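# Two robots move latched power supplies into a staged tote

## Task

r1 begins in the work room and r2 in the store room, which holds the tote. The connecting door is locked, but a service window is open. Free both power supplies from their cages on the work bench by pressing the green lever on each one, which releases its latch. Place both supplies completely inside the tote. The tote must finish on the staging bench with none of it hanging past the edge. At the end, release everything and move the robots away. If either robot tips over or is left leaning, the task fails.

## Robot and tools

ROBOTS. r1 and r2 are identical Hello Robot Stretch 4 units. Each has an omni-wheel base, a lift that rides up a mast, a telescoping arm that reaches straight forward, a wrist with yaw, pitch and roll joints, and a two-finger gripper. Each carries four cameras: head, head_left, head_right and wrist, named like r1_head_camera or r2_wrist_camera. A robot is about 1.6 m tall, and its base rim lies within 0.23 m of the base origin.

FRAMES. Every robot reports in its own base frame. The origin is on the floor below the base centre, with x forward, y left and z up. hand_pose is the point between the open fingertips, expressed in that frame, and it may be slightly wrong. The odometry frame is the base frame as it was at the start. Neither robot knows where the other is, so judge their relative positions from images, lidar_m and wrist_depth_mm.

execute_actions. Arguments: actions, which is a list holding one action or none (an empty list only reports state and images), and cameras, an optional list of camera names or "all". Leaving cameras out or passing null returns every camera; [] returns none. An action maps "r1" and/or "r2" to that robot's commands. Everything in one action starts at the same moment.
- base: exactly one relative move, measured from the last reported base position. translate_m is straight travel in metres, -2 to 2, positive forward. strafe_m is sideways travel in metres, -2 to 2, positive left. rotate_rad turns in place, -3.2 to 3.2, positive counter-clockwise.
- joints: absolute targets, given by name. lift_m 0 to 1.2 m. arm_m 0 to 0.55 m of extension. wrist_yaw_rad -1.134 to 4.276, where 0 points forward, positive turns left and 3.14 is folded back. wrist_pitch_rad -1.117 to 4.259, where 0 is level and 1.57 points down. wrist_roll_rad -1.117 to 4.259, positive turning clockwise as seen from behind. gripper_m -0.038 to 0.141 m, the fingertip gap; values below 0 press the fingers together. A target outside its range is clipped, and the result reports the clipping. Any other bad value, or an unknown key, rejects the whole call.
- pace: "slow", "default", "fast" or "max". Base speed is 0.1/0.3/0.4/0.6 m/s and turning is 1/2/3/4 rad/s. Both are reduced when the lift is raised.
- contact_limits: {"arm_m": x}, with x from 0 (gentlest) to 0.75. The default is 0.5.
- end_of_arm: "enable_torque" on its own, to restart wrist or gripper motors that have faulted.
No single action runs longer than 15 s. A part you don't command may keep pushing toward its old target. Once any call reports a stop, the remaining motion calls in that reply are skipped. To unfold the wrist at the start, send lift_m 0.4 together with wrist_yaw_rad 0.

wait(seconds 0 to 10) lets the simulation run and then returns state and images. zoom_image(camera, region [x0, y0, x1, y1]) gives a closer look at part of that camera's latest image, at most 504x504 pixels, with (0,0) at the top-left. read_manual returns only licence texts. finished_scene(scene) closes the scene and cannot be undone, so make sure the goal is met and will stay met.

RESULTS. The pictures line lists the cameras in the same order as the returned images. base_status and joint_status describe how each commanded motion finished. "done" means the target was reached (for the base, the wheels turned the full amount even if they slipped). "off_target" means it stopped short and may still be pushing. "contact_stop_at_<key>" means it hit something, and the part may go slack. "limit_stop_at_<name>" is a built-in stop: own_body is a near self-collision, and tilt means the robot leans more than 6 degrees and will not drive. "torque_fault" means a wrist or gripper motor went limp and needs enable_torque. on_its_own covers what you did not command; there, "held at" is the target being held, not the actual position. lidar_m lists 12 distances in 30-degree sectors, starting straight ahead and going counter-clockwise (4th is left, 7th behind, 10th right). "-" means nothing seen, or something closer than 0.25 m. Glass and thin legs can be missed. wrist_depth_mm is a 7x7 grid of depths, 100 to 2000 mm. base_odometry counts wheel rotation, so slipping looks like travel. If turned_by_wheels and turned_by_imu differ by more than about 0.1 rad, the robot probably bumped something or slipped. base_tilt is in degrees, with forward and right positive, and carries a fixed offset of up to about 1.5 degrees. motor_effort is a percentage of maximum, followed by the peak in brackets; both are noisy. For the wheels, positive means turning right.

GRIPPING. Close to a gap smaller than the object. Squeezing harder pulls the object toward the wrist. Neither the gripper reading nor a "done" status proves you are holding something; check gripper effort and the images. If the fingertips jam against a surface, raise the lift.

AVOID. Never let the two robots press into each other: after any base contact, even a few more millimetres counts as a hard press. Their travel can differ by up to about 3 cm per metre. Do not drive or turn while holding more than 1 kg with arm_m above 0.2, especially at fast paces. Avoid strong pushes with the gripper raised high. Avoid wrist torque faults and dropping or knocking over objects. Loose objects may sometimes get a small push.

Each tool is called after "Call:" as name([rows], argument=value, ...), one row to a line, values as JSON.

## Session

Call:
execute_actions(actions=[])

Scene clock: 0.00 s.
r1.base_odometry: x=+0.000 y=+0.000 heading=+0.000 (m, m, rad; r1's odometry frame)
r1.turned_by_wheels: +0.000 (rad since the last result)
r1.turned_by_imu: +0.000 (rad since the last result)
r1.base_tilt: forward=+0.0 right=-0.3 (deg)
r1.lidar_m: 1.58 1.24 1.20 1.20 1.51 1.41 1.41 1.86 3.10 0.93 0.76 3.30
r1.base_status: not commanded
r1.joint_positions: lift_m=+0.231 arm_m=+0.001 wrist_yaw_rad=+3.044 wrist_pitch_rad=-0.013 wrist_roll_rad=+0.012 gripper_m=+0.057
r1.joint_status: not commanded
r1.motor_effort: lift_m=+21 arm_m=+0 wrist_yaw_rad=-1 wrist_pitch_rad=-6 wrist_roll_rad=-2 gripper_m=-3 wheel_0=+0 wheel_1=+0 wheel_2=+0 (%)
r1.hand_pose: x=-0.1067 y=+0.1152 z=+0.4126 quat_wxyz=(+0.049, +0.007, +0.005, +0.999) (m; r1's base frame)
r1.wrist_depth_mm: 114 136 1618 1499 1397 1308 1255 / 109 137 1618 1537 1397 1308 1255 / 116 138 1618 1499 1430 1336 1281 / 135 257 1576 1499 1430 1336 1255 / 1921 1708 1618 1537 1397 1397 1281 / 1255 1229 197 1205 196 1308 1281 / 904 878 960 - 960 891 904
r2.base_odometry: x=+0.000 y=+0.000 heading=+0.000 (m, m, rad; r2's odometry frame)
r2.turned_by_wheels: +0.000 (rad since the last result)
r2.turned_by_imu: +0.000 (rad since the last result)
r2.base_tilt: forward=+0.1 right=-0.2 (deg)
r2.lidar_m: 1.24 1.62 3.91 1.27 1.69 3.10 1.21 0.86 0.82 0.86 1.18 1.15
r2.base_status: not commanded
r2.joint_positions: lift_m=+0.227 arm_m=+0.002 wrist_yaw_rad=+3.208 wrist_pitch_rad=+0.012 wrist_roll_rad=+0.012 gripper_m=+0.057
r2.joint_status: not commanded
r2.motor_effort: lift_m=+20 arm_m=+0 wrist_yaw_rad=+0 wrist_pitch_rad=-7 wrist_roll_rad=-3 gripper_m=-3 wheel_0=-1 wheel_1=+0 wheel_2=+0 (%)
r2.hand_pose: x=-0.1211 y=+0.0680 z=+0.4013 quat_wxyz=(-0.033, -0.006, +0.006, +0.999) (m; r2's base frame)
r2.wrist_depth_mm: - 137 234 1756 - - - / - 110 136 1756 - - - / - 112 137 1756 - - - / - 127 154 1708 - - - / 191 946 1229 1756 - - - / 209 976 195 1464 202 1366 1308 / 208 931 991 108 1008 878 917
pictures: r1_head_camera, r1_head_left_camera, r1_head_right_camera, r1_wrist_camera, r2_head_camera, r2_head_left_camera, r2_head_right_camera, r2_wrist_camera
Images, in order (width x height): r1_head_camera 420x560, r1_head_left_camera 420x672, r1_head_right_camera 420x672, r1_wrist_camera 616x392, r2_head_camera 420x560, r2_head_left_camera 420x672, r2_head_right_camera 420x672, r2_wrist_camera 616x392.

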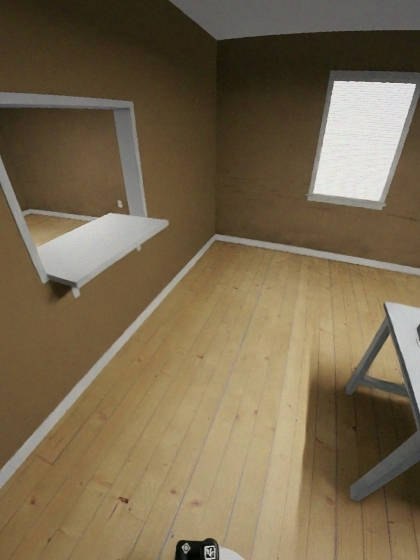

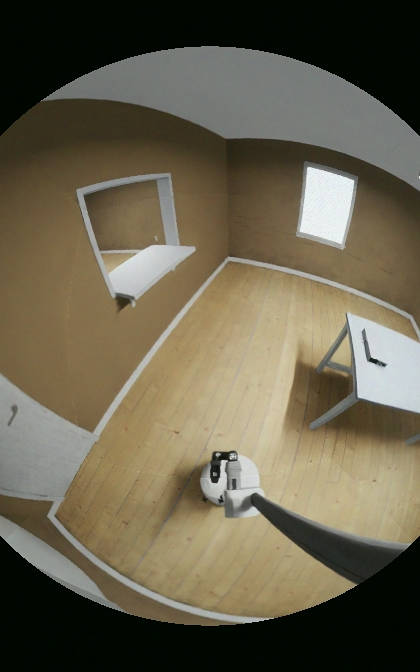

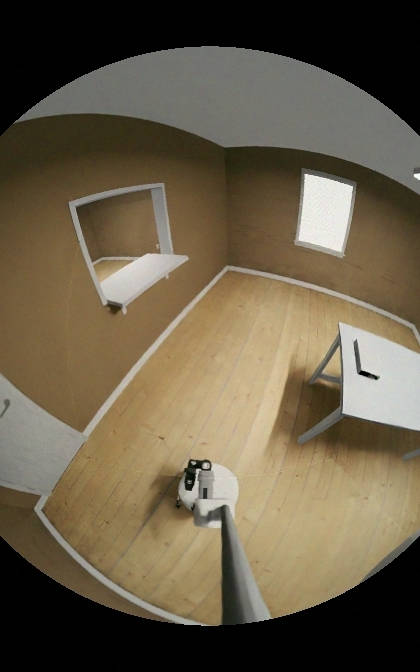

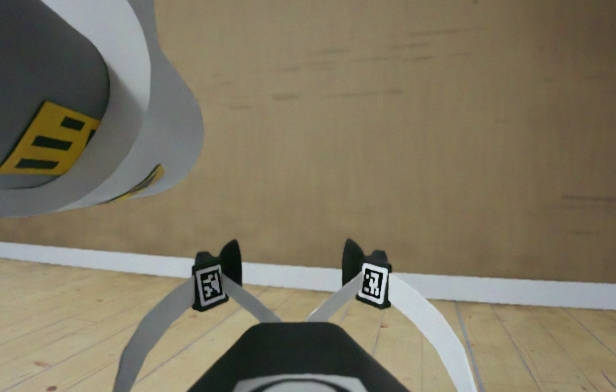

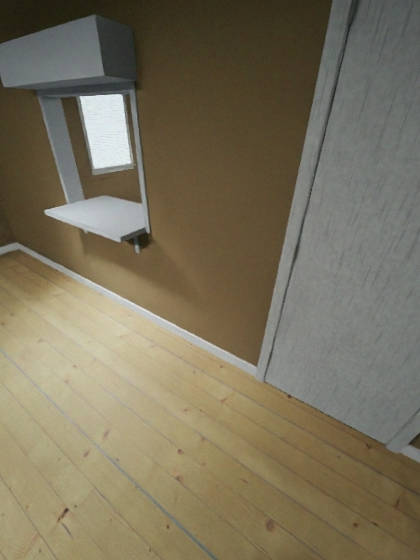

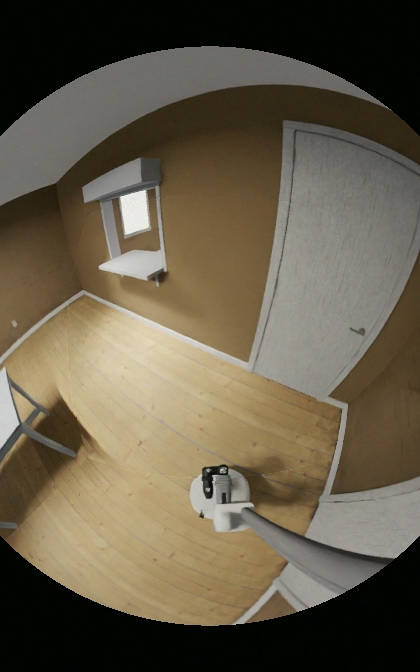

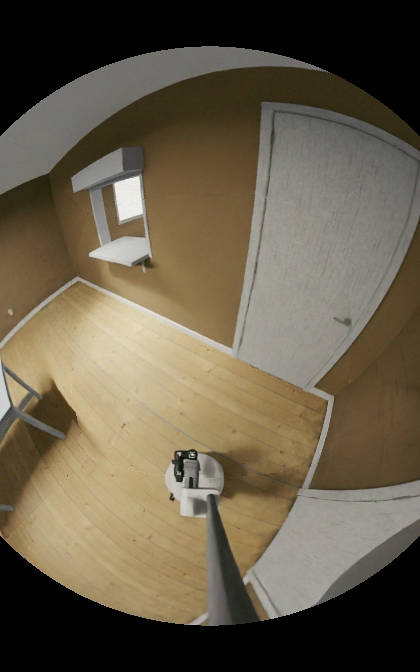

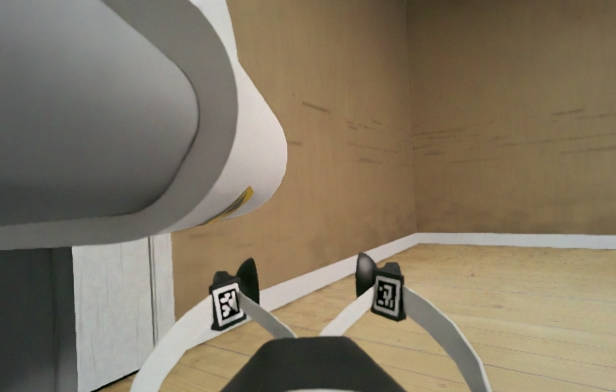

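Call:
execute_actions([
  {"r1":{"base":{"rotate_rad":-1.3}},"r2":{"base":{"rotate_rad":1.7}}},
], cameras=["r1_head_camera","r1_head_left_camera","r2_head_camera","r2_head_left_camera"])

Scene clock: 2.27 s.
r1.base_odometry: x=+0.000 y=+0.000 heading=-1.300 (m, m, rad; r1's odometry frame)
r1.turned_by_wheels: -1.300 (rad since the last result)
r1.turned_by_imu: -1.316 (rad since the last result)
r1.base_tilt: forward=-0.1 right=-0.3 (deg)
r1.lidar_m: 0.77 0.91 2.86 1.23 1.21 1.19 1.32 1.42 1.41 1.58 2.52 1.37
r1.base_status: done
r1.joint_positions: lift_m=+0.231 arm_m=+0.001 wrist_yaw_rad=+3.043 wrist_pitch_rad=-0.013 wrist_roll_rad=+0.012 gripper_m=+0.057
r1.joint_status: not commanded
r1.motor_effort: lift_m=+21(21) arm_m=+0(0) wrist_yaw_rad=-2(1) wrist_pitch_rad=-8(7) wrist_roll_rad=+0(1) gripper_m=-2(2) wheel_0=+1(4) wheel_1=+0(11) wheel_2=+1(5) (%)
r1.hand_pose: x=-0.1067 y=+0.1153 z=+0.4126 quat_wxyz=(+0.049, +0.007, +0.005, +0.999) (m; r1's base frame)
r1.wrist_depth_mm: 114 136 1618 1366 1229 1098 1008 / 109 137 1618 1430 1229 1118 976 / 116 138 1576 1397 1229 1118 1008 / 135 257 1618 1464 1281 1118 1025 / 1366 1661 1576 1397 1229 1118 1008 / 1281 1281 198 1229 197 1118 1025 / 904 891 976 - 976 891 891
r2.base_odometry: x=+0.000 y=+0.000 heading=+1.699 (m, m, rad; r2's odometry frame)
r2.turned_by_wheels: +1.699 (rad since the last result)
r2.turned_by_imu: +1.715 (rad since the last result)
r2.base_tilt: forward=+0.1 right=-0.2 (deg)
r2.lidar_m: 1.27 1.90 2.30 1.05 0.81 0.79 0.90 1.19 1.18 1.31 1.64 1.41
r2.base_status: done
r2.joint_positions: lift_m=+0.227 arm_m=+0.002 wrist_yaw_rad=+3.208 wrist_pitch_rad=+0.012 wrist_roll_rad=+0.012 gripper_m=+0.057
r2.joint_status: not commanded
r2.motor_effort: lift_m=+20(19) arm_m=+0(0) wrist_yaw_rad=+0(0) wrist_pitch_rad=-7(7) wrist_roll_rad=-2(2) gripper_m=-3(2) wheel_0=-3(10) wheel_1=-1(8) wheel_2=-2(11) (%)
r2.hand_pose: x=-0.1211 y=+0.0680 z=+0.4013 quat_wxyz=(-0.033, -0.006, +0.006, +0.999) (m; r2's base frame)
r2.wrist_depth_mm: - 138 233 1138 946 788 699 / - 110 137 1138 946 788 699 / - 112 136 1078 946 798 699 / - 127 154 1118 946 798 699 / 192 1255 1430 1160 931 798 699 / 210 1255 195 1118 202 798 707 / 208 991 1008 108 904 778 707
pictures: r1_head_camera, r1_head_left_camera, r2_head_camera, r2_head_left_camera
Images, in order (width x height): r1_head_camera 420x560, r1_head_left_camera 420x672, r2_head_camera 420x560, r2_head_left_camera 420x672.

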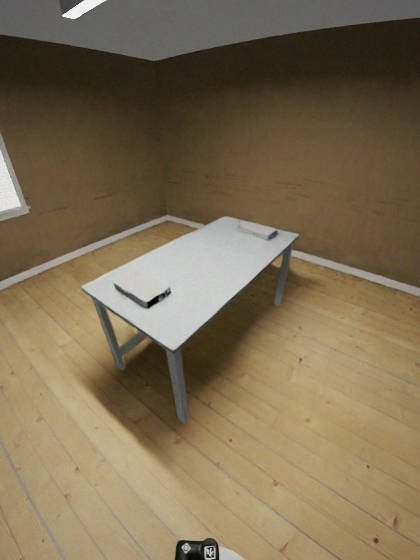

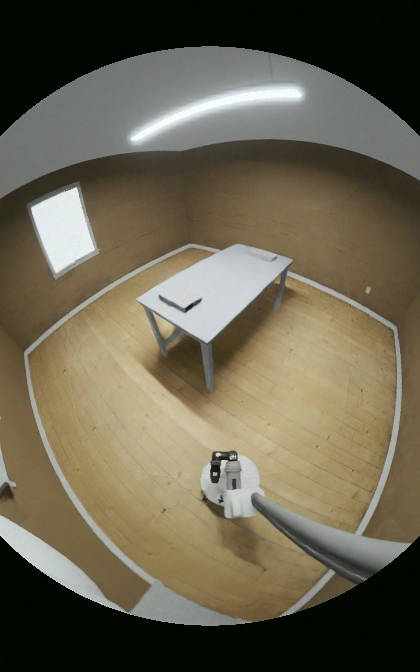

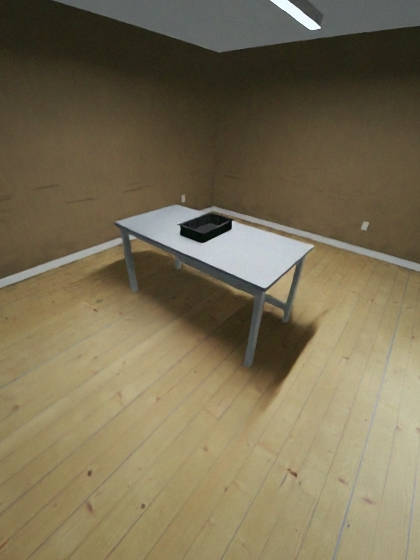

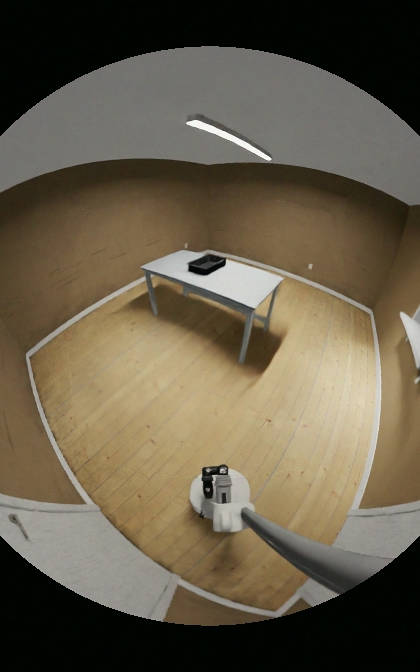

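Call:
zoom_image(camera="r1_head_camera", region=[100, 255, 190, 325])

Call:
zoom_image(camera="r2_head_camera", region=[100, 190, 330, 310])

Region (100, 255, 190, 325) of r1_head_camera's 420x560 image, scaled by 5.600, with more detail than that image has.

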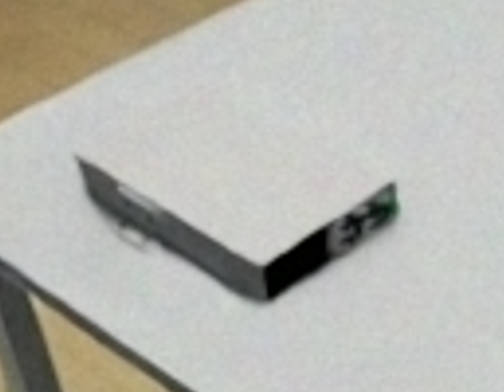

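Region (100, 190, 330, 310) of r2_head_camera's 420x560 image, scaled by 2.191, with more detail than that image has; it fills the top 263 rows of this view, and the rest is white.

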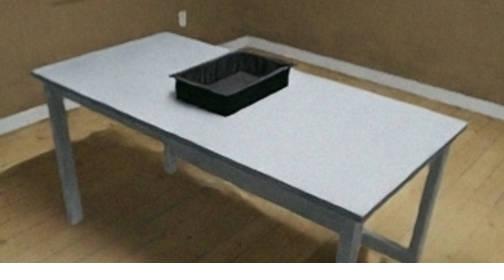

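Call:
execute_actions([
  {"r1":{"base":{"rotate_rad":0.87},"joints":{"lift_m":0.72,"wrist_yaw_rad":0,"wrist_pitch_rad":0.25}},"r2":{"base":{"rotate_rad":-2.225}}},
], cameras=[])

Call:
execute_actions([
  {"r1":{"base":{"strafe_m":-0.68},"joints":{"arm_m":0.1},"pace":"fast"},"r2":{"base":{"strafe_m":1.8},"joints":{"lift_m":0.95,"wrist_yaw_rad":0,"gripper_m":0.13},"pace":"max"}},
], cameras=["r1_head_camera","r1_wrist_camera","r2_head_camera","r2_wrist_camera"])

Scene clock: 6.57 s.
r1.base_odometry: x=+0.000 y=+0.000 heading=-0.430 (m, m, rad; r1's odometry frame)
r1.turned_by_wheels: +0.870 (rad since the last result)
r1.turned_by_imu: +0.881 (rad since the last result)
r1.base_tilt: forward=+0.0 right=-0.3 (deg)
r1.lidar_m: 3.29 1.41 1.23 1.20 1.21 1.48 1.41 1.47 2.05 3.10 0.84 0.76
r1.base_status: done
r1.joint_positions: lift_m=+0.720 arm_m=+0.001 wrist_yaw_rad=+0.000 wrist_pitch_rad=+0.252 wrist_roll_rad=+0.012 gripper_m=+0.057
r1.joint_status: all done
r1.motor_effort: lift_m=+23(23) arm_m=+0(0) wrist_yaw_rad=-2(8) wrist_pitch_rad=-7(7) wrist_roll_rad=-1(1) gripper_m=-1(3) wheel_0=-2(7) wheel_1=-1(4) wheel_2=-1(7) (%)
r1.hand_pose: x=+0.4512 y=-0.0874 z=+0.8261 quat_wxyz=(+0.992, +0.006, +0.126, -0.001) (m; r1's base frame)
r1.wrist_depth_mm: 1863 - - - - - - / 1921 - - - - - - / - - - - - 1060 820 / - - - - - 1042 627 / 1863 - - - 1863 - 1808 / 1430 1499 197 1430 197 1397 1397 / 1229 1205 1308 - 1229 1229 1229
r2.base_odometry: x=+0.000 y=+0.000 heading=-0.525 (m, m, rad; r2's odometry frame)
r2.turned_by_wheels: -2.224 (rad since the last result)
r2.turned_by_imu: -2.243 (rad since the last result)
r2.base_tilt: forward=+0.1 right=-0.2 (deg)
r2.lidar_m: 1.16 1.26 1.59 3.89 1.27 1.68 3.14 1.19 0.86 0.82 0.86 1.20
r2.base_status: done
r2.joint_positions: lift_m=+0.227 arm_m=+0.002 wrist_yaw_rad=+3.208 wrist_pitch_rad=+0.012 wrist_roll_rad=+0.012 gripper_m=+0.057
r2.joint_status: not commanded
r2.motor_effort: lift_m=+20(20) arm_m=-1(0) wrist_yaw_rad=+0(0) wrist_pitch_rad=-7(6) wrist_roll_rad=-1(2) gripper_m=-2(2) wheel_0=+4(9) wheel_1=+2(9) wheel_2=+3(8) (%)
r2.hand_pose: x=-0.1211 y=+0.0680 z=+0.4013 quat_wxyz=(-0.033, -0.006, +0.006, +0.999) (m; r2's base frame)
r2.wrist_depth_mm: - 138 235 - - - - / - 110 136 - - - - / - 112 137 - - - 1921 / - 127 154 - - - - / 192 1537 - - - - - / 210 1430 195 1430 202 1336 1308 / 208 976 1008 108 1008 878 904
pictures: none
No camera images: the call's "cameras" was empty. Leave "cameras" out to get every camera's image.

Scene clock: 10.93 s.
r1.base_odometry: x=-0.283 y=-0.618 heading=-0.430 (m, m, rad; r1's odometry frame)
r1.turned_by_wheels: +0.000 (rad since the last result)
r1.turned_by_imu: +0.003 (rad since the last result)
r1.base_tilt: forward=+0.0 right=-0.4 (deg)
r1.lidar_m: 0.58 0.60 1.82 1.85 1.93 1.46 1.40 1.48 2.05 2.42 0.83 0.61
r1.base_status: done
r1.joint_positions: lift_m=+0.720 arm_m=+0.098 wrist_yaw_rad=+0.000 wrist_pitch_rad=+0.252 wrist_roll_rad=+0.012 gripper_m=+0.057
r1.joint_status: all done
r1.motor_effort: lift_m=+22(23) arm_m=+9(8) wrist_yaw_rad=-1(2) wrist_pitch_rad=-7(6) wrist_roll_rad=+0(2) gripper_m=-2(2) wheel_0=-1(12) wheel_1=+0(13) wheel_2=+0(2) (%)
r1.hand_pose: x=+0.5486 y=-0.0874 z=+0.8262 quat_wxyz=(+0.992, +0.006, +0.126, -0.001) (m; r1's base frame)
r1.wrist_depth_mm: - - - - - - - / - - - - - - - / - - 831 976 - - - / - 530 525 535 544 554 559 / 373 368 368 373 375 375 377 / 273 277 198 279 196 289 294 / 319 329 330 - 343 343 1182
r2.base_odometry: x=+0.902 y=+1.558 heading=-0.525 (m, m, rad; r2's odometry frame)
r2.turned_by_wheels: +0.000 (rad since the last result)
r2.turned_by_imu: +0.003 (rad since the last result)
r2.base_tilt: forward=+0.1 right=-0.2 (deg)
r2.lidar_m: 0.99 1.03 1.75 2.10 2.18 3.05 0.48 0.53 0.74 2.62 1.72 1.03
r2.base_status: done
r2.joint_positions: lift_m=+0.950 arm_m=+0.002 wrist_yaw_rad=+0.000 wrist_pitch_rad=+0.012 wrist_roll_rad=+0.012 gripper_m=+0.130
r2.joint_status: all done
r2.motor_effort: lift_m=+21(25) arm_m=-1(0) wrist_yaw_rad=-1(7) wrist_pitch_rad=-6(6) wrist_roll_rad=-1(4) gripper_m=-1(3) wheel_0=+2(16) wheel_1=-2(15) wheel_2=+0(3) (%)
r2.hand_pose: x=+0.4610 y=-0.0873 z=+1.1245 quat_wxyz=(+1.000, +0.006, +0.006, +0.000) (m; r2's base frame)
r2.wrist_depth_mm: 976 976 1025 1060 1098 960 976 / 976 1042 - - - 976 976 / 976 1025 - - - 976 976 / 991 1008 - - - 976 960 / 976 1008 - - - 976 976 / 976 768 768 831 759 778 976 / 976 991 991 108 976 976 976
pictures: r1_head_camera, r1_wrist_camera, r2_head_camera, r2_wrist_camera
camera_calibration (this result's frames):
r1_wrist_camera: T_world_to_cam=[[-0.0347285, -0.999397, -0.000461703, -0.0759252], [-0.288613, 0.0104714, -0.957389, 0.996128], [0.956816, -0.0331154, -0.288802, -0.0608772], [0, 0, 0, 1]] pos_world=[0.343107, -0.0883263, 0.936065]
r2_wrist_camera: T_world_to_cam=[[-0.0128123, -0.998814, -0.0469649, -0.0329399], [-0.00982258, 0.0470922, -0.998842, 1.19425], [0.99987, -0.0123361, -0.0104143, -0.217649], [0, 0, 0, 1]] pos_world=[0.228929, -0.0918257, 1.18905]
Images, in order (width x height): r1_head_camera 420x560, r1_wrist_camera 616x392, r2_head_camera 420x560, r2_wrist_camera 616x392.

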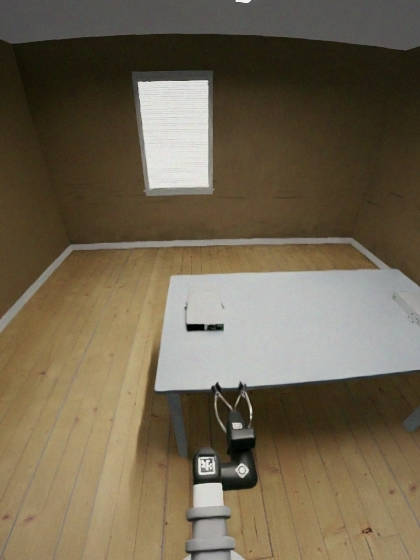

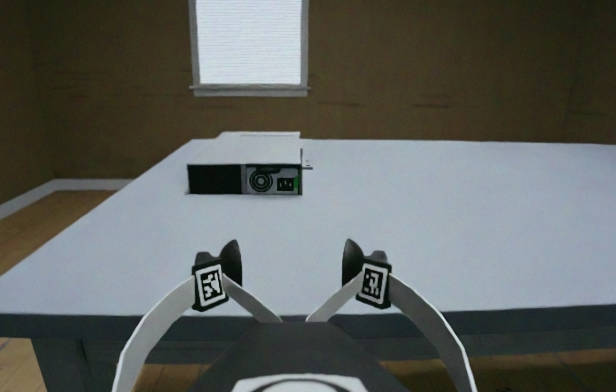

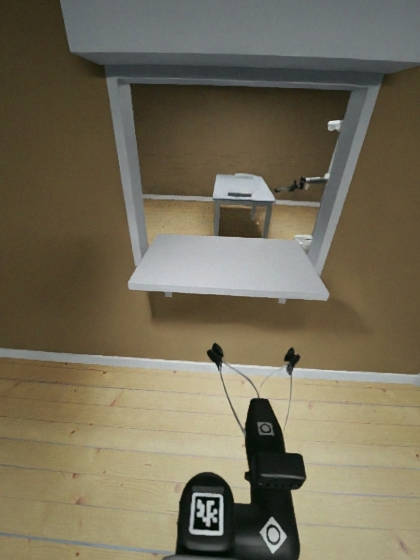

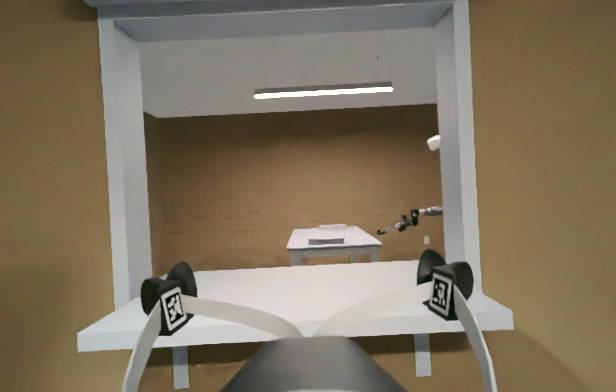

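Call:
zoom_image(camera="r1_wrist_camera", region=[230, 140, 330, 210])

Call:
zoom_image(camera="r1_head_camera", region=[170, 280, 250, 345])

Region (230, 140, 330, 210) of r1_wrist_camera's 616x392 image, scaled by 5.040; it fills the top 353 rows of this view, and the rest is white.

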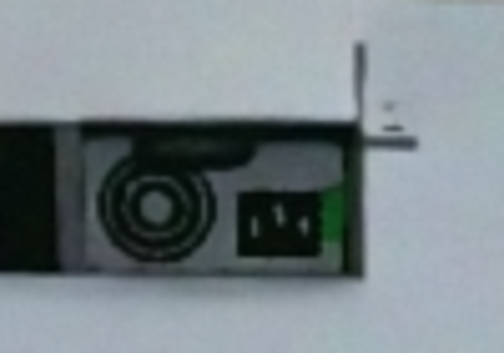

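Region (170, 280, 250, 345) of r1_head_camera's 420x560 image, scaled by 6.300, with more detail than that image has; it fills the top 410 rows of this view, and the rest is white.

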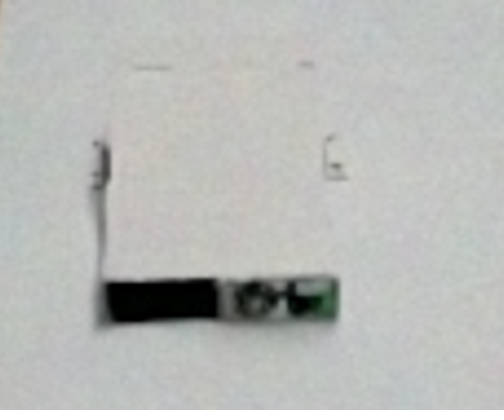

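Call:
execute_actions([
  {"r1":{"base":{"strafe_m":0.023},"joints":{"arm_m":0.3,"gripper_m":0.09}},"r2":{"base":{"translate_m":0.3}}},
], cameras=["r1_head_camera","r1_wrist_camera"])

Scene clock: 13.70 s.
r1.base_odometry: x=-0.274 y=-0.597 heading=-0.430 (m, m, rad; r1's odometry frame)
r1.turned_by_wheels: +0.000 (rad since the last result)
r1.turned_by_imu: +0.000 (rad since the last result)
r1.base_tilt: forward=-0.1 right=-0.4 (deg)
r1.lidar_m: 0.58 2.65 1.80 1.84 1.90 1.48 1.41 1.49 2.05 2.44 0.82 0.60
r1.base_status: done
r1.joint_positions: lift_m=+0.720 arm_m=+0.298 wrist_yaw_rad=+0.000 wrist_pitch_rad=+0.252 wrist_roll_rad=+0.012 gripper_m=+0.090
r1.joint_status: all done
r1.motor_effort: lift_m=+22(22) arm_m=+9(14) wrist_yaw_rad=-3(1) wrist_pitch_rad=-6(6) wrist_roll_rad=-1(1) gripper_m=-1(2) wheel_0=+2(6) wheel_1=+0(10) wheel_2=-1(1) (%)
r1.hand_pose: x=+0.7487 y=-0.0874 z=+0.8262 quat_wxyz=(+0.992, +0.006, +0.126, -0.001) (m; r1's base frame)
r1.wrist_depth_mm: - - - - - - - / - - - - - - - / - - - - - - - / - 574 424 430 539 549 559 / 1863 362 347 349 373 373 373 / 272 262 253 270 257 282 281 / 223 222 234 - 236 226 229
r2.base_odometry: x=+1.162 y=+1.408 heading=-0.525 (m, m, rad; r2's odometry frame)
r2.turned_by_wheels: +0.000 (rad since the last result)
r2.turned_by_imu: +0.001 (rad since the last result)
r2.base_tilt: forward=+0.1 right=-0.2 (deg)
r2.lidar_m: 0.69 0.70 1.33 2.08 2.20 3.05 0.78 0.83 2.71 2.62 1.31 0.71
r2.base_status: done
r2.joint_positions: lift_m=+0.950 arm_m=+0.002 wrist_yaw_rad=+0.000 wrist_pitch_rad=+0.012 wrist_roll_rad=+0.012 gripper_m=+0.130
r2.joint_status: not commanded
r2.motor_effort: lift_m=+21(22) arm_m=+0(0) wrist_yaw_rad=-1(1) wrist_pitch_rad=-6(6) wrist_roll_rad=-2(2) gripper_m=+0(2) wheel_0=+3(8) wheel_1=+3(6) wheel_2=-2(12) (%)
r2.hand_pose: x=+0.4610 y=-0.0873 z=+1.1245 quat_wxyz=(+1.000, +0.006, +0.006, +0.000) (m; r2's base frame)
r2.wrist_depth_mm: 707 - - - - - 683 / 699 - - - - - 683 / 683 - - - - - 683 / 691 - - - - - 683 / 691 - - - - 820 683 / 691 768 723 842 683 707 691 / 634 574 591 108 585 517 535
pictures: r1_head_camera, r1_wrist_camera
camera_calibration (this result's frames):
r1_wrist_camera: T_world_to_cam=[[-0.0344964, -0.999405, -0.000460659, -0.0690897], [-0.288641, 0.0104043, -0.957381, 1.05385], [0.956816, -0.0328932, -0.288828, -0.252209], [0, 0, 0, 1]] pos_world=[0.543121, -0.0883091, 0.936063]
Images, in order (width x height): r1_head_camera 420x560, r1_wrist_camera 616x392.

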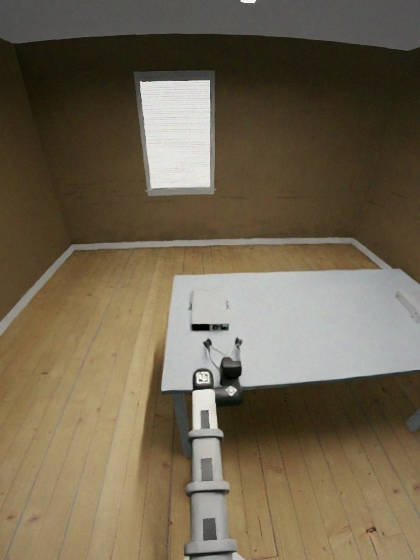

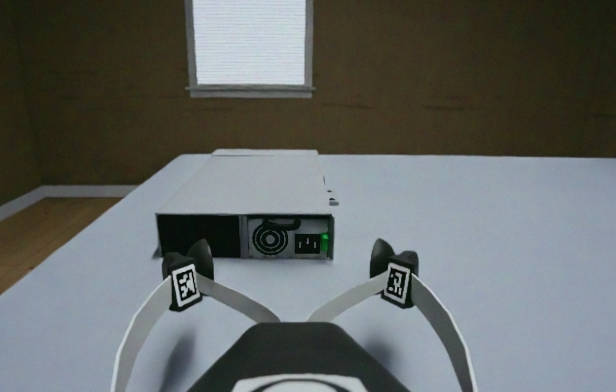

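Call:
zoom_image(camera="r1_wrist_camera", region=[230, 195, 350, 275])

Call:
zoom_image(camera="r1_head_camera", region=[180, 300, 260, 370])

Region (230, 195, 350, 275) of r1_wrist_camera's 616x392 image, scaled by 4.200.

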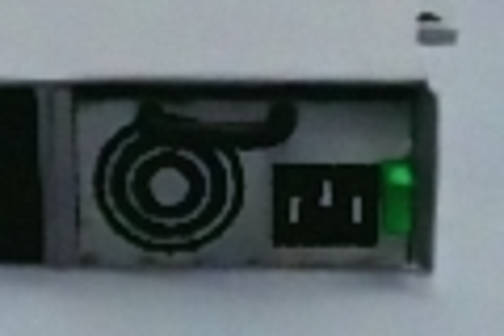

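Region (180, 300, 260, 370) of r1_head_camera's 420x560 image, scaled by 6.300, with more detail than that image has; it fills the top 441 rows of this view, and the rest is white.

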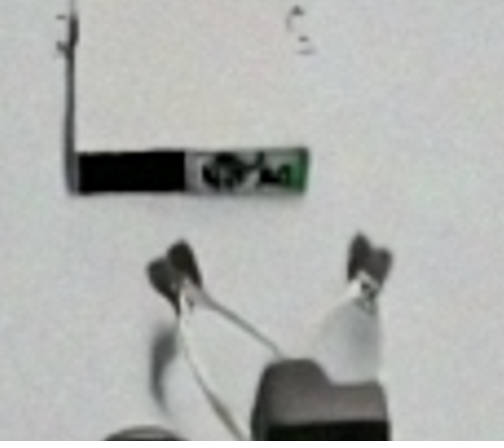

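Call:
execute_actions([
  {"r1":{"joints":{"arm_m":0.37,"wrist_pitch_rad":0.35,"gripper_m":0.085}}},
], cameras=["r1_head_camera","r1_wrist_camera","r2_wrist_camera"])

Scene clock: 15.37 s.
r1.base_odometry: x=-0.274 y=-0.597 heading=-0.430 (m, m, rad; r1's odometry frame)
r1.turned_by_wheels: +0.000 (rad since the last result)
r1.turned_by_imu: +0.000 (rad since the last result)
r1.base_tilt: forward=+0.0 right=-0.3 (deg)
r1.lidar_m: 0.57 2.64 1.81 1.85 1.91 1.46 1.40 1.47 2.02 2.45 0.81 0.60
r1.base_status: not commanded
r1.joint_positions: lift_m=+0.720 arm_m=+0.368 wrist_yaw_rad=+0.000 wrist_pitch_rad=+0.352 wrist_roll_rad=+0.012 gripper_m=+0.085
r1.joint_status: all done
r1.motor_effort: lift_m=+22(22) arm_m=+9(11) wrist_yaw_rad=-3(0) wrist_pitch_rad=-7(4) wrist_roll_rad=-2(1) gripper_m=-1(1) wheel_0=+1(2) wheel_1=+0(0) wheel_2=-1(1) (%)
r1.hand_pose: x=+0.8101 y=-0.0874 z=+0.7987 quat_wxyz=(+0.985, +0.006, +0.175, -0.001) (m; r1's base frame)
r1.wrist_depth_mm: - - - - - - - / - - - - - - - / - - 421 473 603 621 640 / - 340 301 285 402 404 410 / 286 289 281 282 297 300 301 / 229 221 217 227 220 238 236 / 193 192 200 - 204 196 199
r2.base_odometry: x=+1.162 y=+1.408 heading=-0.525 (m, m, rad; r2's odometry frame)
r2.turned_by_wheels: +0.000 (rad since the last result)
r2.turned_by_imu: +0.000 (rad since the last result)
r2.base_tilt: forward=+0.1 right=-0.2 (deg)
r2.lidar_m: 0.69 0.74 1.35 2.10 2.18 3.04 0.78 0.83 2.68 2.64 1.28 0.71
r2.base_status: not commanded
r2.joint_positions: lift_m=+0.950 arm_m=+0.002 wrist_yaw_rad=+0.000 wrist_pitch_rad=+0.012 wrist_roll_rad=+0.012 gripper_m=+0.130
r2.joint_status: not commanded
r2.motor_effort: lift_m=+21(21) arm_m=+0(0) wrist_yaw_rad=-1(1) wrist_pitch_rad=-6(7) wrist_roll_rad=-1(2) gripper_m=+0(1) wheel_0=+3(3) wheel_1=+3(3) wheel_2=-2(3) (%)
r2.hand_pose: x=+0.4610 y=-0.0873 z=+1.1245 quat_wxyz=(+1.000, +0.006, +0.006, +0.000) (m; r2's base frame)
r2.wrist_depth_mm: 707 - - - - - 683 / 699 - - - - - 691 / 683 - - - - - 691 / 683 - - - - - 683 / 683 - - - - 809 683 / 691 768 732 842 691 715 683 / 627 574 591 108 585 517 535
pictures: r1_head_camera, r1_wrist_camera, r2_wrist_camera
camera_calibration (this result's frames):
r1_wrist_camera: T_world_to_cam=[[-0.0343861, -0.999404, 0.00299104, -0.0698347], [-0.382544, 0.010397, -0.923879, 1.09461], [0.923297, -0.0329128, -0.382674, -0.216818], [0, 0, 0, 1]] pos_world=[0.616522, -0.0883099, 0.928521]
r2_wrist_camera: T_world_to_cam=[[-0.0128126, -0.998814, -0.0469649, -0.0329398], [-0.00982275, 0.0470923, -0.998842, 1.19425], [0.99987, -0.0123365, -0.0104145, -0.217649], [0, 0, 0, 1]] pos_world=[0.228929, -0.0918257, 1.18905]
Images, in order (width x height): r1_head_camera 420x560, r1_wrist_camera 616x392, r2_wrist_camera 616x392.

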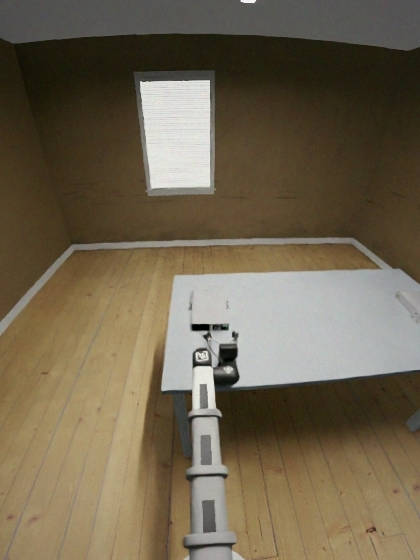

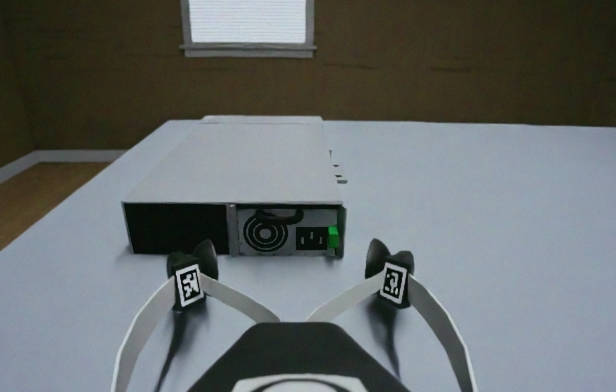

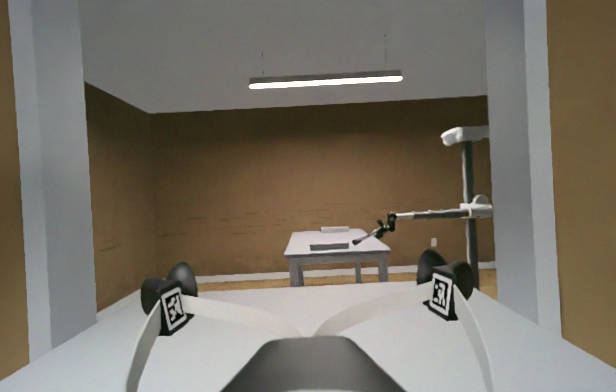

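Call:
execute_actions([
  {"r1":{"base":{"strafe_m":-0.004},"joints":{"arm_m":0.40,"gripper_m":0.07},"pace":"slow","contact_limits":{"arm_m":0.15}}},
], cameras=["r1_head_camera","r1_wrist_camera"])

Scene clock: 17.00 s.
r1.base_odometry: x=-0.276 y=-0.601 heading=-0.430 (m, m, rad; r1's odometry frame)
r1.turned_by_wheels: +0.000 (rad since the last result)
r1.turned_by_imu: +0.000 (rad since the last result)
r1.base_tilt: forward=+0.0 right=-0.3 (deg)
r1.lidar_m: 0.58 0.59 1.78 1.85 1.92 1.47 1.40 1.46 2.02 2.44 0.82 0.59
r1.base_status: done
r1.joint_positions: lift_m=+0.720 arm_m=+0.398 wrist_yaw_rad=+0.000 wrist_pitch_rad=+0.352 wrist_roll_rad=+0.012 gripper_m=+0.070
r1.joint_status: all done
r1.motor_effort: lift_m=+22(22) arm_m=+9(12) wrist_yaw_rad=-2(2) wrist_pitch_rad=-6(6) wrist_roll_rad=-1(2) gripper_m=-4(1) wheel_0=+0(9) wheel_1=-1(0) wheel_2=+0(1) (%)
r1.contact_limits: arm_m 0.15
r1.hand_pose: x=+0.8401 y=-0.0874 z=+0.7987 quat_wxyz=(+0.985, +0.006, +0.175, -0.001) (m; r1's base frame)
r1.wrist_depth_mm: - - - - - - - / - - - - - - - / - - 421 466 603 615 640 / - 297 281 285 399 404 410 / 286 276 249 253 285 300 300 / 228 231 216 227 202 237 237 / 192 191 202 - 204 196 199
r2.base_odometry: x=+1.162 y=+1.408 heading=-0.525 (m, m, rad; r2's odometry frame)
r2.turned_by_wheels: +0.000 (rad since the last result)
r2.turned_by_imu: +0.000 (rad since the last result)
r2.base_tilt: forward=+0.2 right=-0.2 (deg)
r2.lidar_m: 0.68 0.72 1.28 2.10 2.21 3.05 0.77 0.83 2.71 2.61 1.28 0.68
r2.base_status: not commanded
r2.joint_positions: lift_m=+0.950 arm_m=+0.002 wrist_yaw_rad=+0.000 wrist_pitch_rad=+0.012 wrist_roll_rad=+0.012 gripper_m=+0.130
r2.joint_status: not commanded
r2.motor_effort: lift_m=+21(21) arm_m=-1(0) wrist_yaw_rad=-1(1) wrist_pitch_rad=-6(6) wrist_roll_rad=-2(0) gripper_m=+0(1) wheel_0=+3(3) wheel_1=+3(3) wheel_2=-3(3) (%)
r2.hand_pose: x=+0.4610 y=-0.0873 z=+1.1245 quat_wxyz=(+1.000, +0.006, +0.006, +0.000) (m; r2's base frame)
r2.wrist_depth_mm: 707 - - - - - 683 / 699 - - - - - 683 / 691 - - - - - 683 / 683 - - - - - 683 / 691 - - - - 809 683 / 691 768 723 842 683 707 683 / 627 574 591 108 585 512 535
pictures: r1_head_camera, r1_wrist_camera
camera_calibration (this result's frames):
r1_wrist_camera: T_world_to_cam=[[-0.0344073, -0.999403, 0.00299107, -0.0687915], [-0.382544, 0.0104051, -0.923879, 1.10608], [0.923296, -0.0329323, -0.382674, -0.244507], [0, 0, 0, 1]] pos_world=[0.646509, -0.0883115, 0.928521]
Images, in order (width x height): r1_head_camera 420x560, r1_wrist_camera 616x392.

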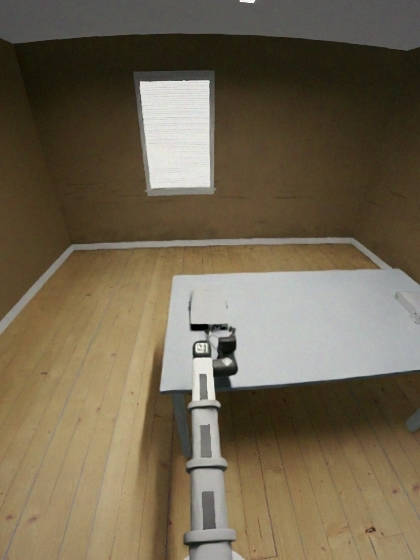

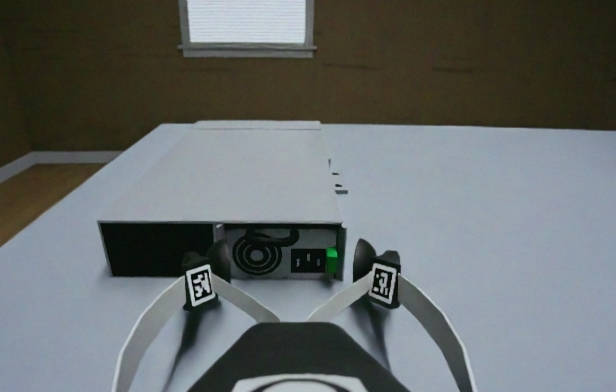

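Call:
execute_actions([
  {"r1":{"joints":{"arm_m":0.41,"gripper_m":0.066,"lift_m":0.727,"wrist_roll_rad":0.2},"pace":"slow","contact_limits":{"arm_m":0.1}}},
], cameras=["r1_head_camera","r1_wrist_camera"])

Scene clock: 18.20 s.
r1.base_odometry: x=-0.276 y=-0.601 heading=-0.430 (m, m, rad; r1's odometry frame)
r1.turned_by_wheels: +0.000 (rad since the last result)
r1.turned_by_imu: +0.000 (rad since the last result)
r1.base_tilt: forward=-0.1 right=-0.3 (deg)
r1.lidar_m: 0.56 0.60 1.82 1.85 1.91 1.47 1.41 1.47 2.06 2.45 0.81 0.59
r1.base_status: not commanded
r1.joint_positions: lift_m=+0.727 arm_m=+0.408 wrist_yaw_rad=-0.001 wrist_pitch_rad=+0.359 wrist_roll_rad=+0.198 gripper_m=+0.066
r1.joint_status: all done
r1.on_its_own: wrist_pitch_rad is at rest, and its effort (-26) is outside its rest range (-23 to +23)
r1.motor_effort: lift_m=+24(25) arm_m=+13(12) wrist_yaw_rad=+3(4) wrist_pitch_rad=-26(26) wrist_roll_rad=+4(5) gripper_m=-1(3) wheel_0=+0(1) wheel_1=+0(1) wheel_2=-3(3) (%)
r1.contact_limits: arm_m 0.1
r1.hand_pose: x=+0.8485 y=-0.0878 z=+0.8036 quat_wxyz=(+0.979, +0.098, +0.177, -0.018) (m; r1's base frame)
r1.wrist_depth_mm: - - - - - - - / - - - - - - 654 / - - 466 477 504 455 427 / - 442 307 300 357 332 310 / 1863 267 244 246 263 262 250 / 282 249 231 234 202 214 206 / 229 214 218 - 193 179 179
r2.base_odometry: x=+1.162 y=+1.408 heading=-0.525 (m, m, rad; r2's odometry frame)
r2.turned_by_wheels: +0.000 (rad since the last result)
r2.turned_by_imu: +0.000 (rad since the last result)
r2.base_tilt: forward=+0.1 right=-0.2 (deg)
r2.lidar_m: 0.69 0.72 1.34 2.09 2.19 3.06 0.79 0.81 2.70 2.61 1.30 0.71
r2.base_status: not commanded
r2.joint_positions: lift_m=+0.950 arm_m=+0.002 wrist_yaw_rad=+0.000 wrist_pitch_rad=+0.012 wrist_roll_rad=+0.012 gripper_m=+0.130
r2.joint_status: not commanded
r2.motor_effort: lift_m=+21(21) arm_m=+0(0) wrist_yaw_rad=-1(1) wrist_pitch_rad=-6(6) wrist_roll_rad=-3(3) gripper_m=+0(1) wheel_0=+3(3) wheel_1=+3(3) wheel_2=-3(3) (%)
r2.hand_pose: x=+0.4610 y=-0.0873 z=+1.1245 quat_wxyz=(+1.000, +0.006, +0.006, +0.000) (m; r2's base frame)
r2.wrist_depth_mm: 707 - - - - - 683 / 699 - - - - - 683 / 691 - - - - - 683 / 691 - - - - - 691 / 691 - - - - 809 683 / 691 778 732 842 691 707 683 / 627 574 585 108 585 517 535
pictures: r1_head_camera, r1_wrist_camera
camera_calibration (this result's frames):
r1_wrist_camera: T_world_to_cam=[[-0.100956, -0.980176, -0.170477, 0.128649], [-0.381947, 0.196406, -0.903073, 1.11297], [0.918654, -0.0260573, -0.394204, -0.236573], [0, 0, 0, 1]] pos_world=[0.655413, -0.0986605, 0.933769]
Images, in order (width x height): r1_head_camera 420x560, r1_wrist_camera 616x392.

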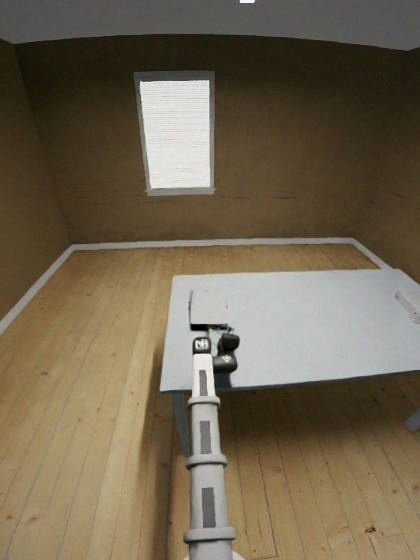

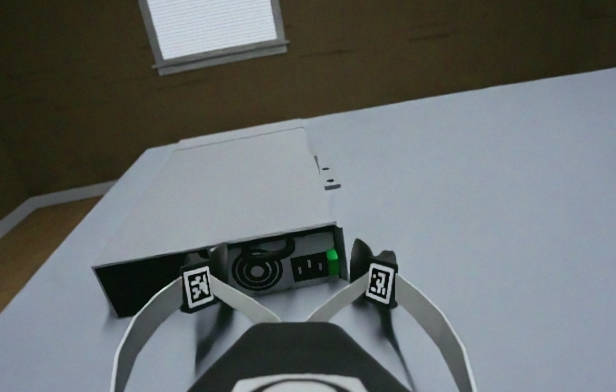

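Touching. Back off slightly and close.

Call:
execute_actions([
  {"r1":{"joints":{"arm_m":0.401},"pace":"slow"}},
], cameras=[])

Call:
execute_actions([
  {"r1":{"joints":{"gripper_m":0.03}}},
], cameras=["r1_head_camera","r1_wrist_camera"])

Scene clock: 19.23 s.
r1.base_odometry: x=-0.276 y=-0.601 heading=-0.430 (m, m, rad; r1's odometry frame)
r1.turned_by_wheels: +0.000 (rad since the last result)
r1.turned_by_imu: +0.000 (rad since the last result)
r1.base_tilt: forward=-0.1 right=-0.4 (deg)
r1.lidar_m: 0.57 0.60 1.81 1.84 1.92 1.48 1.41 1.49 2.06 2.45 0.82 0.59
r1.base_status: not commanded
r1.joint_positions: lift_m=+0.727 arm_m=+0.403 wrist_yaw_rad=-0.001 wrist_pitch_rad=+0.356 wrist_roll_rad=+0.199 gripper_m=+0.066
r1.joint_status: all done
r1.motor_effort: lift_m=+24(24) arm_m=-9(12) wrist_yaw_rad=+0(2) wrist_pitch_rad=-19(26) wrist_roll_rad=+0(3) gripper_m=-2(3) wheel_0=+1(1) wheel_1=+0(0) wheel_2=-3(3) (%)
r1.hand_pose: x=+0.8438 y=-0.0876 z=+0.8044 quat_wxyz=(+0.979, +0.098, +0.176, -0.018) (m; r1's base frame)
r1.wrist_depth_mm: - - - - - - - / - - - - - - 661 / - - 477 500 517 459 433 / - 452 314 303 364 336 317 / 1921 278 247 250 267 264 253 / 283 259 200 233 209 216 208 / 230 216 220 - 195 180 180
r2.base_odometry: x=+1.162 y=+1.408 heading=-0.525 (m, m, rad; r2's odometry frame)
r2.turned_by_wheels: +0.000 (rad since the last result)
r2.turned_by_imu: +0.000 (rad since the last result)
r2.base_tilt: forward=+0.1 right=-0.2 (deg)
r2.lidar_m: 0.68 0.71 1.33 2.08 2.19 3.03 0.76 0.82 2.69 2.61 1.29 0.73
r2.base_status: not commanded
r2.joint_positions: lift_m=+0.950 arm_m=+0.002 wrist_yaw_rad=+0.000 wrist_pitch_rad=+0.012 wrist_roll_rad=+0.012 gripper_m=+0.130
r2.joint_status: not commanded
r2.motor_effort: lift_m=+21(21) arm_m=+0(0) wrist_yaw_rad=-1(0) wrist_pitch_rad=-6(6) wrist_roll_rad=-2(0) gripper_m=-2(1) wheel_0=+3(3) wheel_1=+3(3) wheel_2=-2(3) (%)
r2.hand_pose: x=+0.4610 y=-0.0873 z=+1.1245 quat_wxyz=(+1.000, +0.006, +0.006, +0.000) (m; r2's base frame)
r2.wrist_depth_mm: 707 - - - - - 683 / 691 - - - - - 683 / 691 - - - - - 683 / 691 - - - - - 683 / 691 - - - - 820 691 / 683 768 723 831 683 715 683 / 634 569 591 108 585 512 535
pictures: none
No camera images: the call's "cameras" was empty. Leave "cameras" out to get every camera's image.

Scene clock: 20.37 s.
r1.base_odometry: x=-0.276 y=-0.601 heading=-0.430 (m, m, rad; r1's odometry frame)
r1.turned_by_wheels: +0.000 (rad since the last result)
r1.turned_by_imu: +0.001 (rad since the last result)
r1.base_tilt: forward=+0.0 right=-0.3 (deg)
r1.lidar_m: 0.56 0.59 1.82 1.84 1.92 1.47 1.40 1.47 2.05 2.44 0.83 0.60
r1.base_status: not commanded
r1.joint_positions: lift_m=+0.727 arm_m=+0.403 wrist_yaw_rad=+0.005 wrist_pitch_rad=+0.352 wrist_roll_rad=+0.200 gripper_m=+0.030
r1.joint_status: all done
r1.on_its_own: wrist_yaw_rad is at rest, and its effort (-15) is outside its rest range (-13 to +13)
r1.motor_effort: lift_m=+24(24) arm_m=-9(9) wrist_yaw_rad=-15(15) wrist_pitch_rad=-7(18) wrist_roll_rad=+2(3) gripper_m=-10(11) wheel_0=+1(0) wheel_1=+0(0) wheel_2=+1(3) (%)
r1.hand_pose: x=+0.8446 y=-0.0862 z=+0.8054 quat_wxyz=(+0.980, +0.098, +0.175, -0.015) (m; r1's base frame)
r1.wrist_depth_mm: - - - - - - - / - - - - - - 683 / - - 492 496 530 473 445 / - 480 319 307 368 342 322 / - 278 247 246 282 266 254 / 289 263 196 236 195 219 209 / 234 217 222 - 196 182 182
r2.base_odometry: x=+1.162 y=+1.408 heading=-0.525 (m, m, rad; r2's odometry frame)
r2.turned_by_wheels: +0.000 (rad since the last result)
r2.turned_by_imu: +0.000 (rad since the last result)
r2.base_tilt: forward=+0.1 right=-0.2 (deg)
r2.lidar_m: 0.67 0.70 1.29 2.08 2.19 3.03 0.78 0.83 2.69 2.62 1.28 0.72
r2.base_status: not commanded
r2.joint_positions: lift_m=+0.950 arm_m=+0.002 wrist_yaw_rad=+0.000 wrist_pitch_rad=+0.012 wrist_roll_rad=+0.012 gripper_m=+0.130
r2.joint_status: not commanded
r2.motor_effort: lift_m=+21(21) arm_m=-1(0) wrist_yaw_rad=-1(1) wrist_pitch_rad=-7(7) wrist_roll_rad=-2(0) gripper_m=-1(1) wheel_0=+3(3) wheel_1=+3(3) wheel_2=-3(3) (%)
r2.hand_pose: x=+0.4610 y=-0.0873 z=+1.1245 quat_wxyz=(+1.000, +0.006, +0.006, +0.000) (m; r2's base frame)
r2.wrist_depth_mm: 707 - - - - - 683 / 699 - - - - - 683 / 683 - - - - - 683 / 683 - - - - - 683 / 691 - - - - 809 676 / 691 778 723 831 683 707 691 / 627 574 591 108 585 512 535
pictures: r1_head_camera, r1_wrist_camera
camera_calibration (this result's frames):
r1_wrist_camera: T_world_to_cam=[[-0.0944637, -0.980532, -0.172142, 0.125951], [-0.377244, 0.195277, -0.905292, 1.11049], [0.921284, -0.0205776, -0.388347, -0.238757], [0, 0, 0, 1]] pos_world=[0.650787, -0.0982667, 0.934279]
Images, in order (width x height): r1_head_camera 420x560, r1_wrist_camera 616x392.

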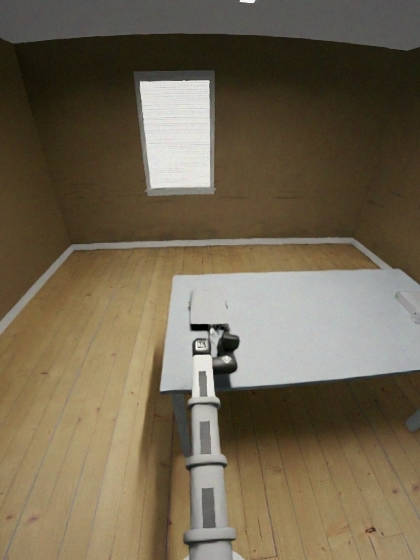

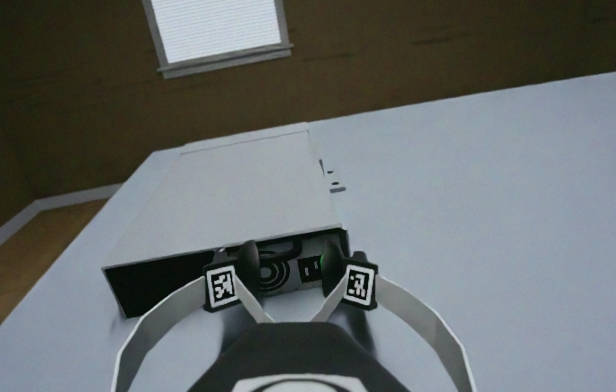

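Call:
execute_actions([
  {"r1":{"joints":{"arm_m":0.37},"pace":"slow"}},
], cameras=["r1_head_camera","r1_wrist_camera"])

Scene clock: 25.13 s.
r1.base_odometry: x=-0.276 y=-0.601 heading=-0.430 (m, m, rad; r1's odometry frame)
r1.turned_by_wheels: +0.000 (rad since the last result)
r1.turned_by_imu: +0.000 (rad since the last result)
r1.base_tilt: forward=-0.1 right=-0.3 (deg)
r1.lidar_m: 0.56 0.61 1.81 1.85 1.90 1.47 1.41 1.47 2.05 2.42 0.80 0.59
r1.base_status: not commanded
r1.joint_positions: lift_m=+0.727 arm_m=+0.372 wrist_yaw_rad=+0.000 wrist_pitch_rad=+0.352 wrist_roll_rad=+0.200 gripper_m=+0.030
r1.joint_status: all done
r1.motor_effort: lift_m=+23(24) arm_m=-10(11) wrist_yaw_rad=-3(14) wrist_pitch_rad=-6(8) wrist_roll_rad=+0(0) gripper_m=-3(10) wheel_0=+0(1) wheel_1=+0(0) wheel_2=+0(1) (%)
r1.hand_pose: x=+0.8134 y=-0.0874 z=+0.8056 quat_wxyz=(+0.980, +0.098, +0.174, -0.017) (m; r1's base frame)
r1.wrist_depth_mm: - - - - - - - / - - - - - - 691 / - - 496 504 530 469 442 / - 466 320 312 373 343 322 / - 320 274 281 285 267 255 / 289 272 192 221 190 219 211 / 234 219 223 - 195 183 182
r2.base_odometry: x=+1.162 y=+1.408 heading=-0.525 (m, m, rad; r2's odometry frame)
r2.turned_by_wheels: +0.000 (rad since the last result)
r2.turned_by_imu: +0.001 (rad since the last result)
r2.base_tilt: forward=+0.1 right=-0.2 (deg)
r2.lidar_m: 0.69 0.69 1.34 2.11 2.20 3.01 0.76 0.81 2.68 2.61 1.31 0.72
r2.base_status: not commanded
r2.joint_positions: lift_m=+0.950 arm_m=+0.002 wrist_yaw_rad=+0.000 wrist_pitch_rad=+0.012 wrist_roll_rad=+0.012 gripper_m=+0.130
r2.joint_status: not commanded
r2.motor_effort: lift_m=+21(21) arm_m=-1(0) wrist_yaw_rad=-1(0) wrist_pitch_rad=-7(6) wrist_roll_rad=-3(0) gripper_m=+1(1) wheel_0=+3(3) wheel_1=+3(3) wheel_2=-3(3) (%)
r2.hand_pose: x=+0.4610 y=-0.0873 z=+1.1245 quat_wxyz=(+1.000, +0.006, +0.006, +0.000) (m; r2's base frame)
r2.wrist_depth_mm: 707 - - - - - 683 / 699 - - - - - 683 / 691 - - - - - 691 / 683 - - - - - 683 / 691 - - - - 820 683 / 691 778 732 842 683 715 683 / 634 569 591 108 585 517 530
pictures: r1_head_camera, r1_wrist_camera
camera_calibration (this result's frames):
r1_wrist_camera: T_world_to_cam=[[-0.0986171, -0.980101, -0.172269, 0.125409], [-0.375766, 0.196973, -0.905539, 1.0983], [0.921453, -0.0245689, -0.387713, -0.210942], [0, 0, 0, 1]] pos_world=[0.619443, -0.0986045, 0.934371]
Images, in order (width x height): r1_head_camera 420x560, r1_wrist_camera 616x392.

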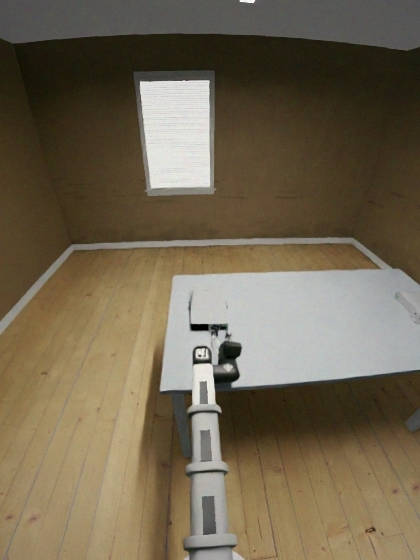

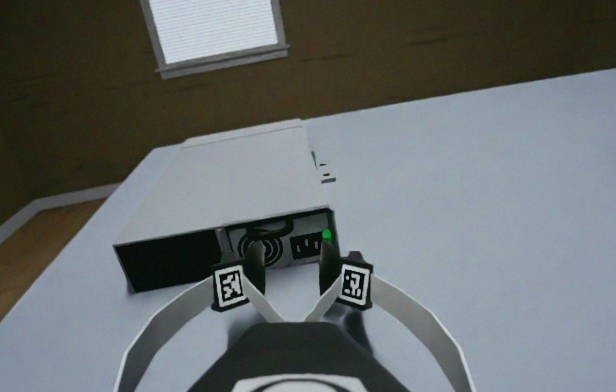

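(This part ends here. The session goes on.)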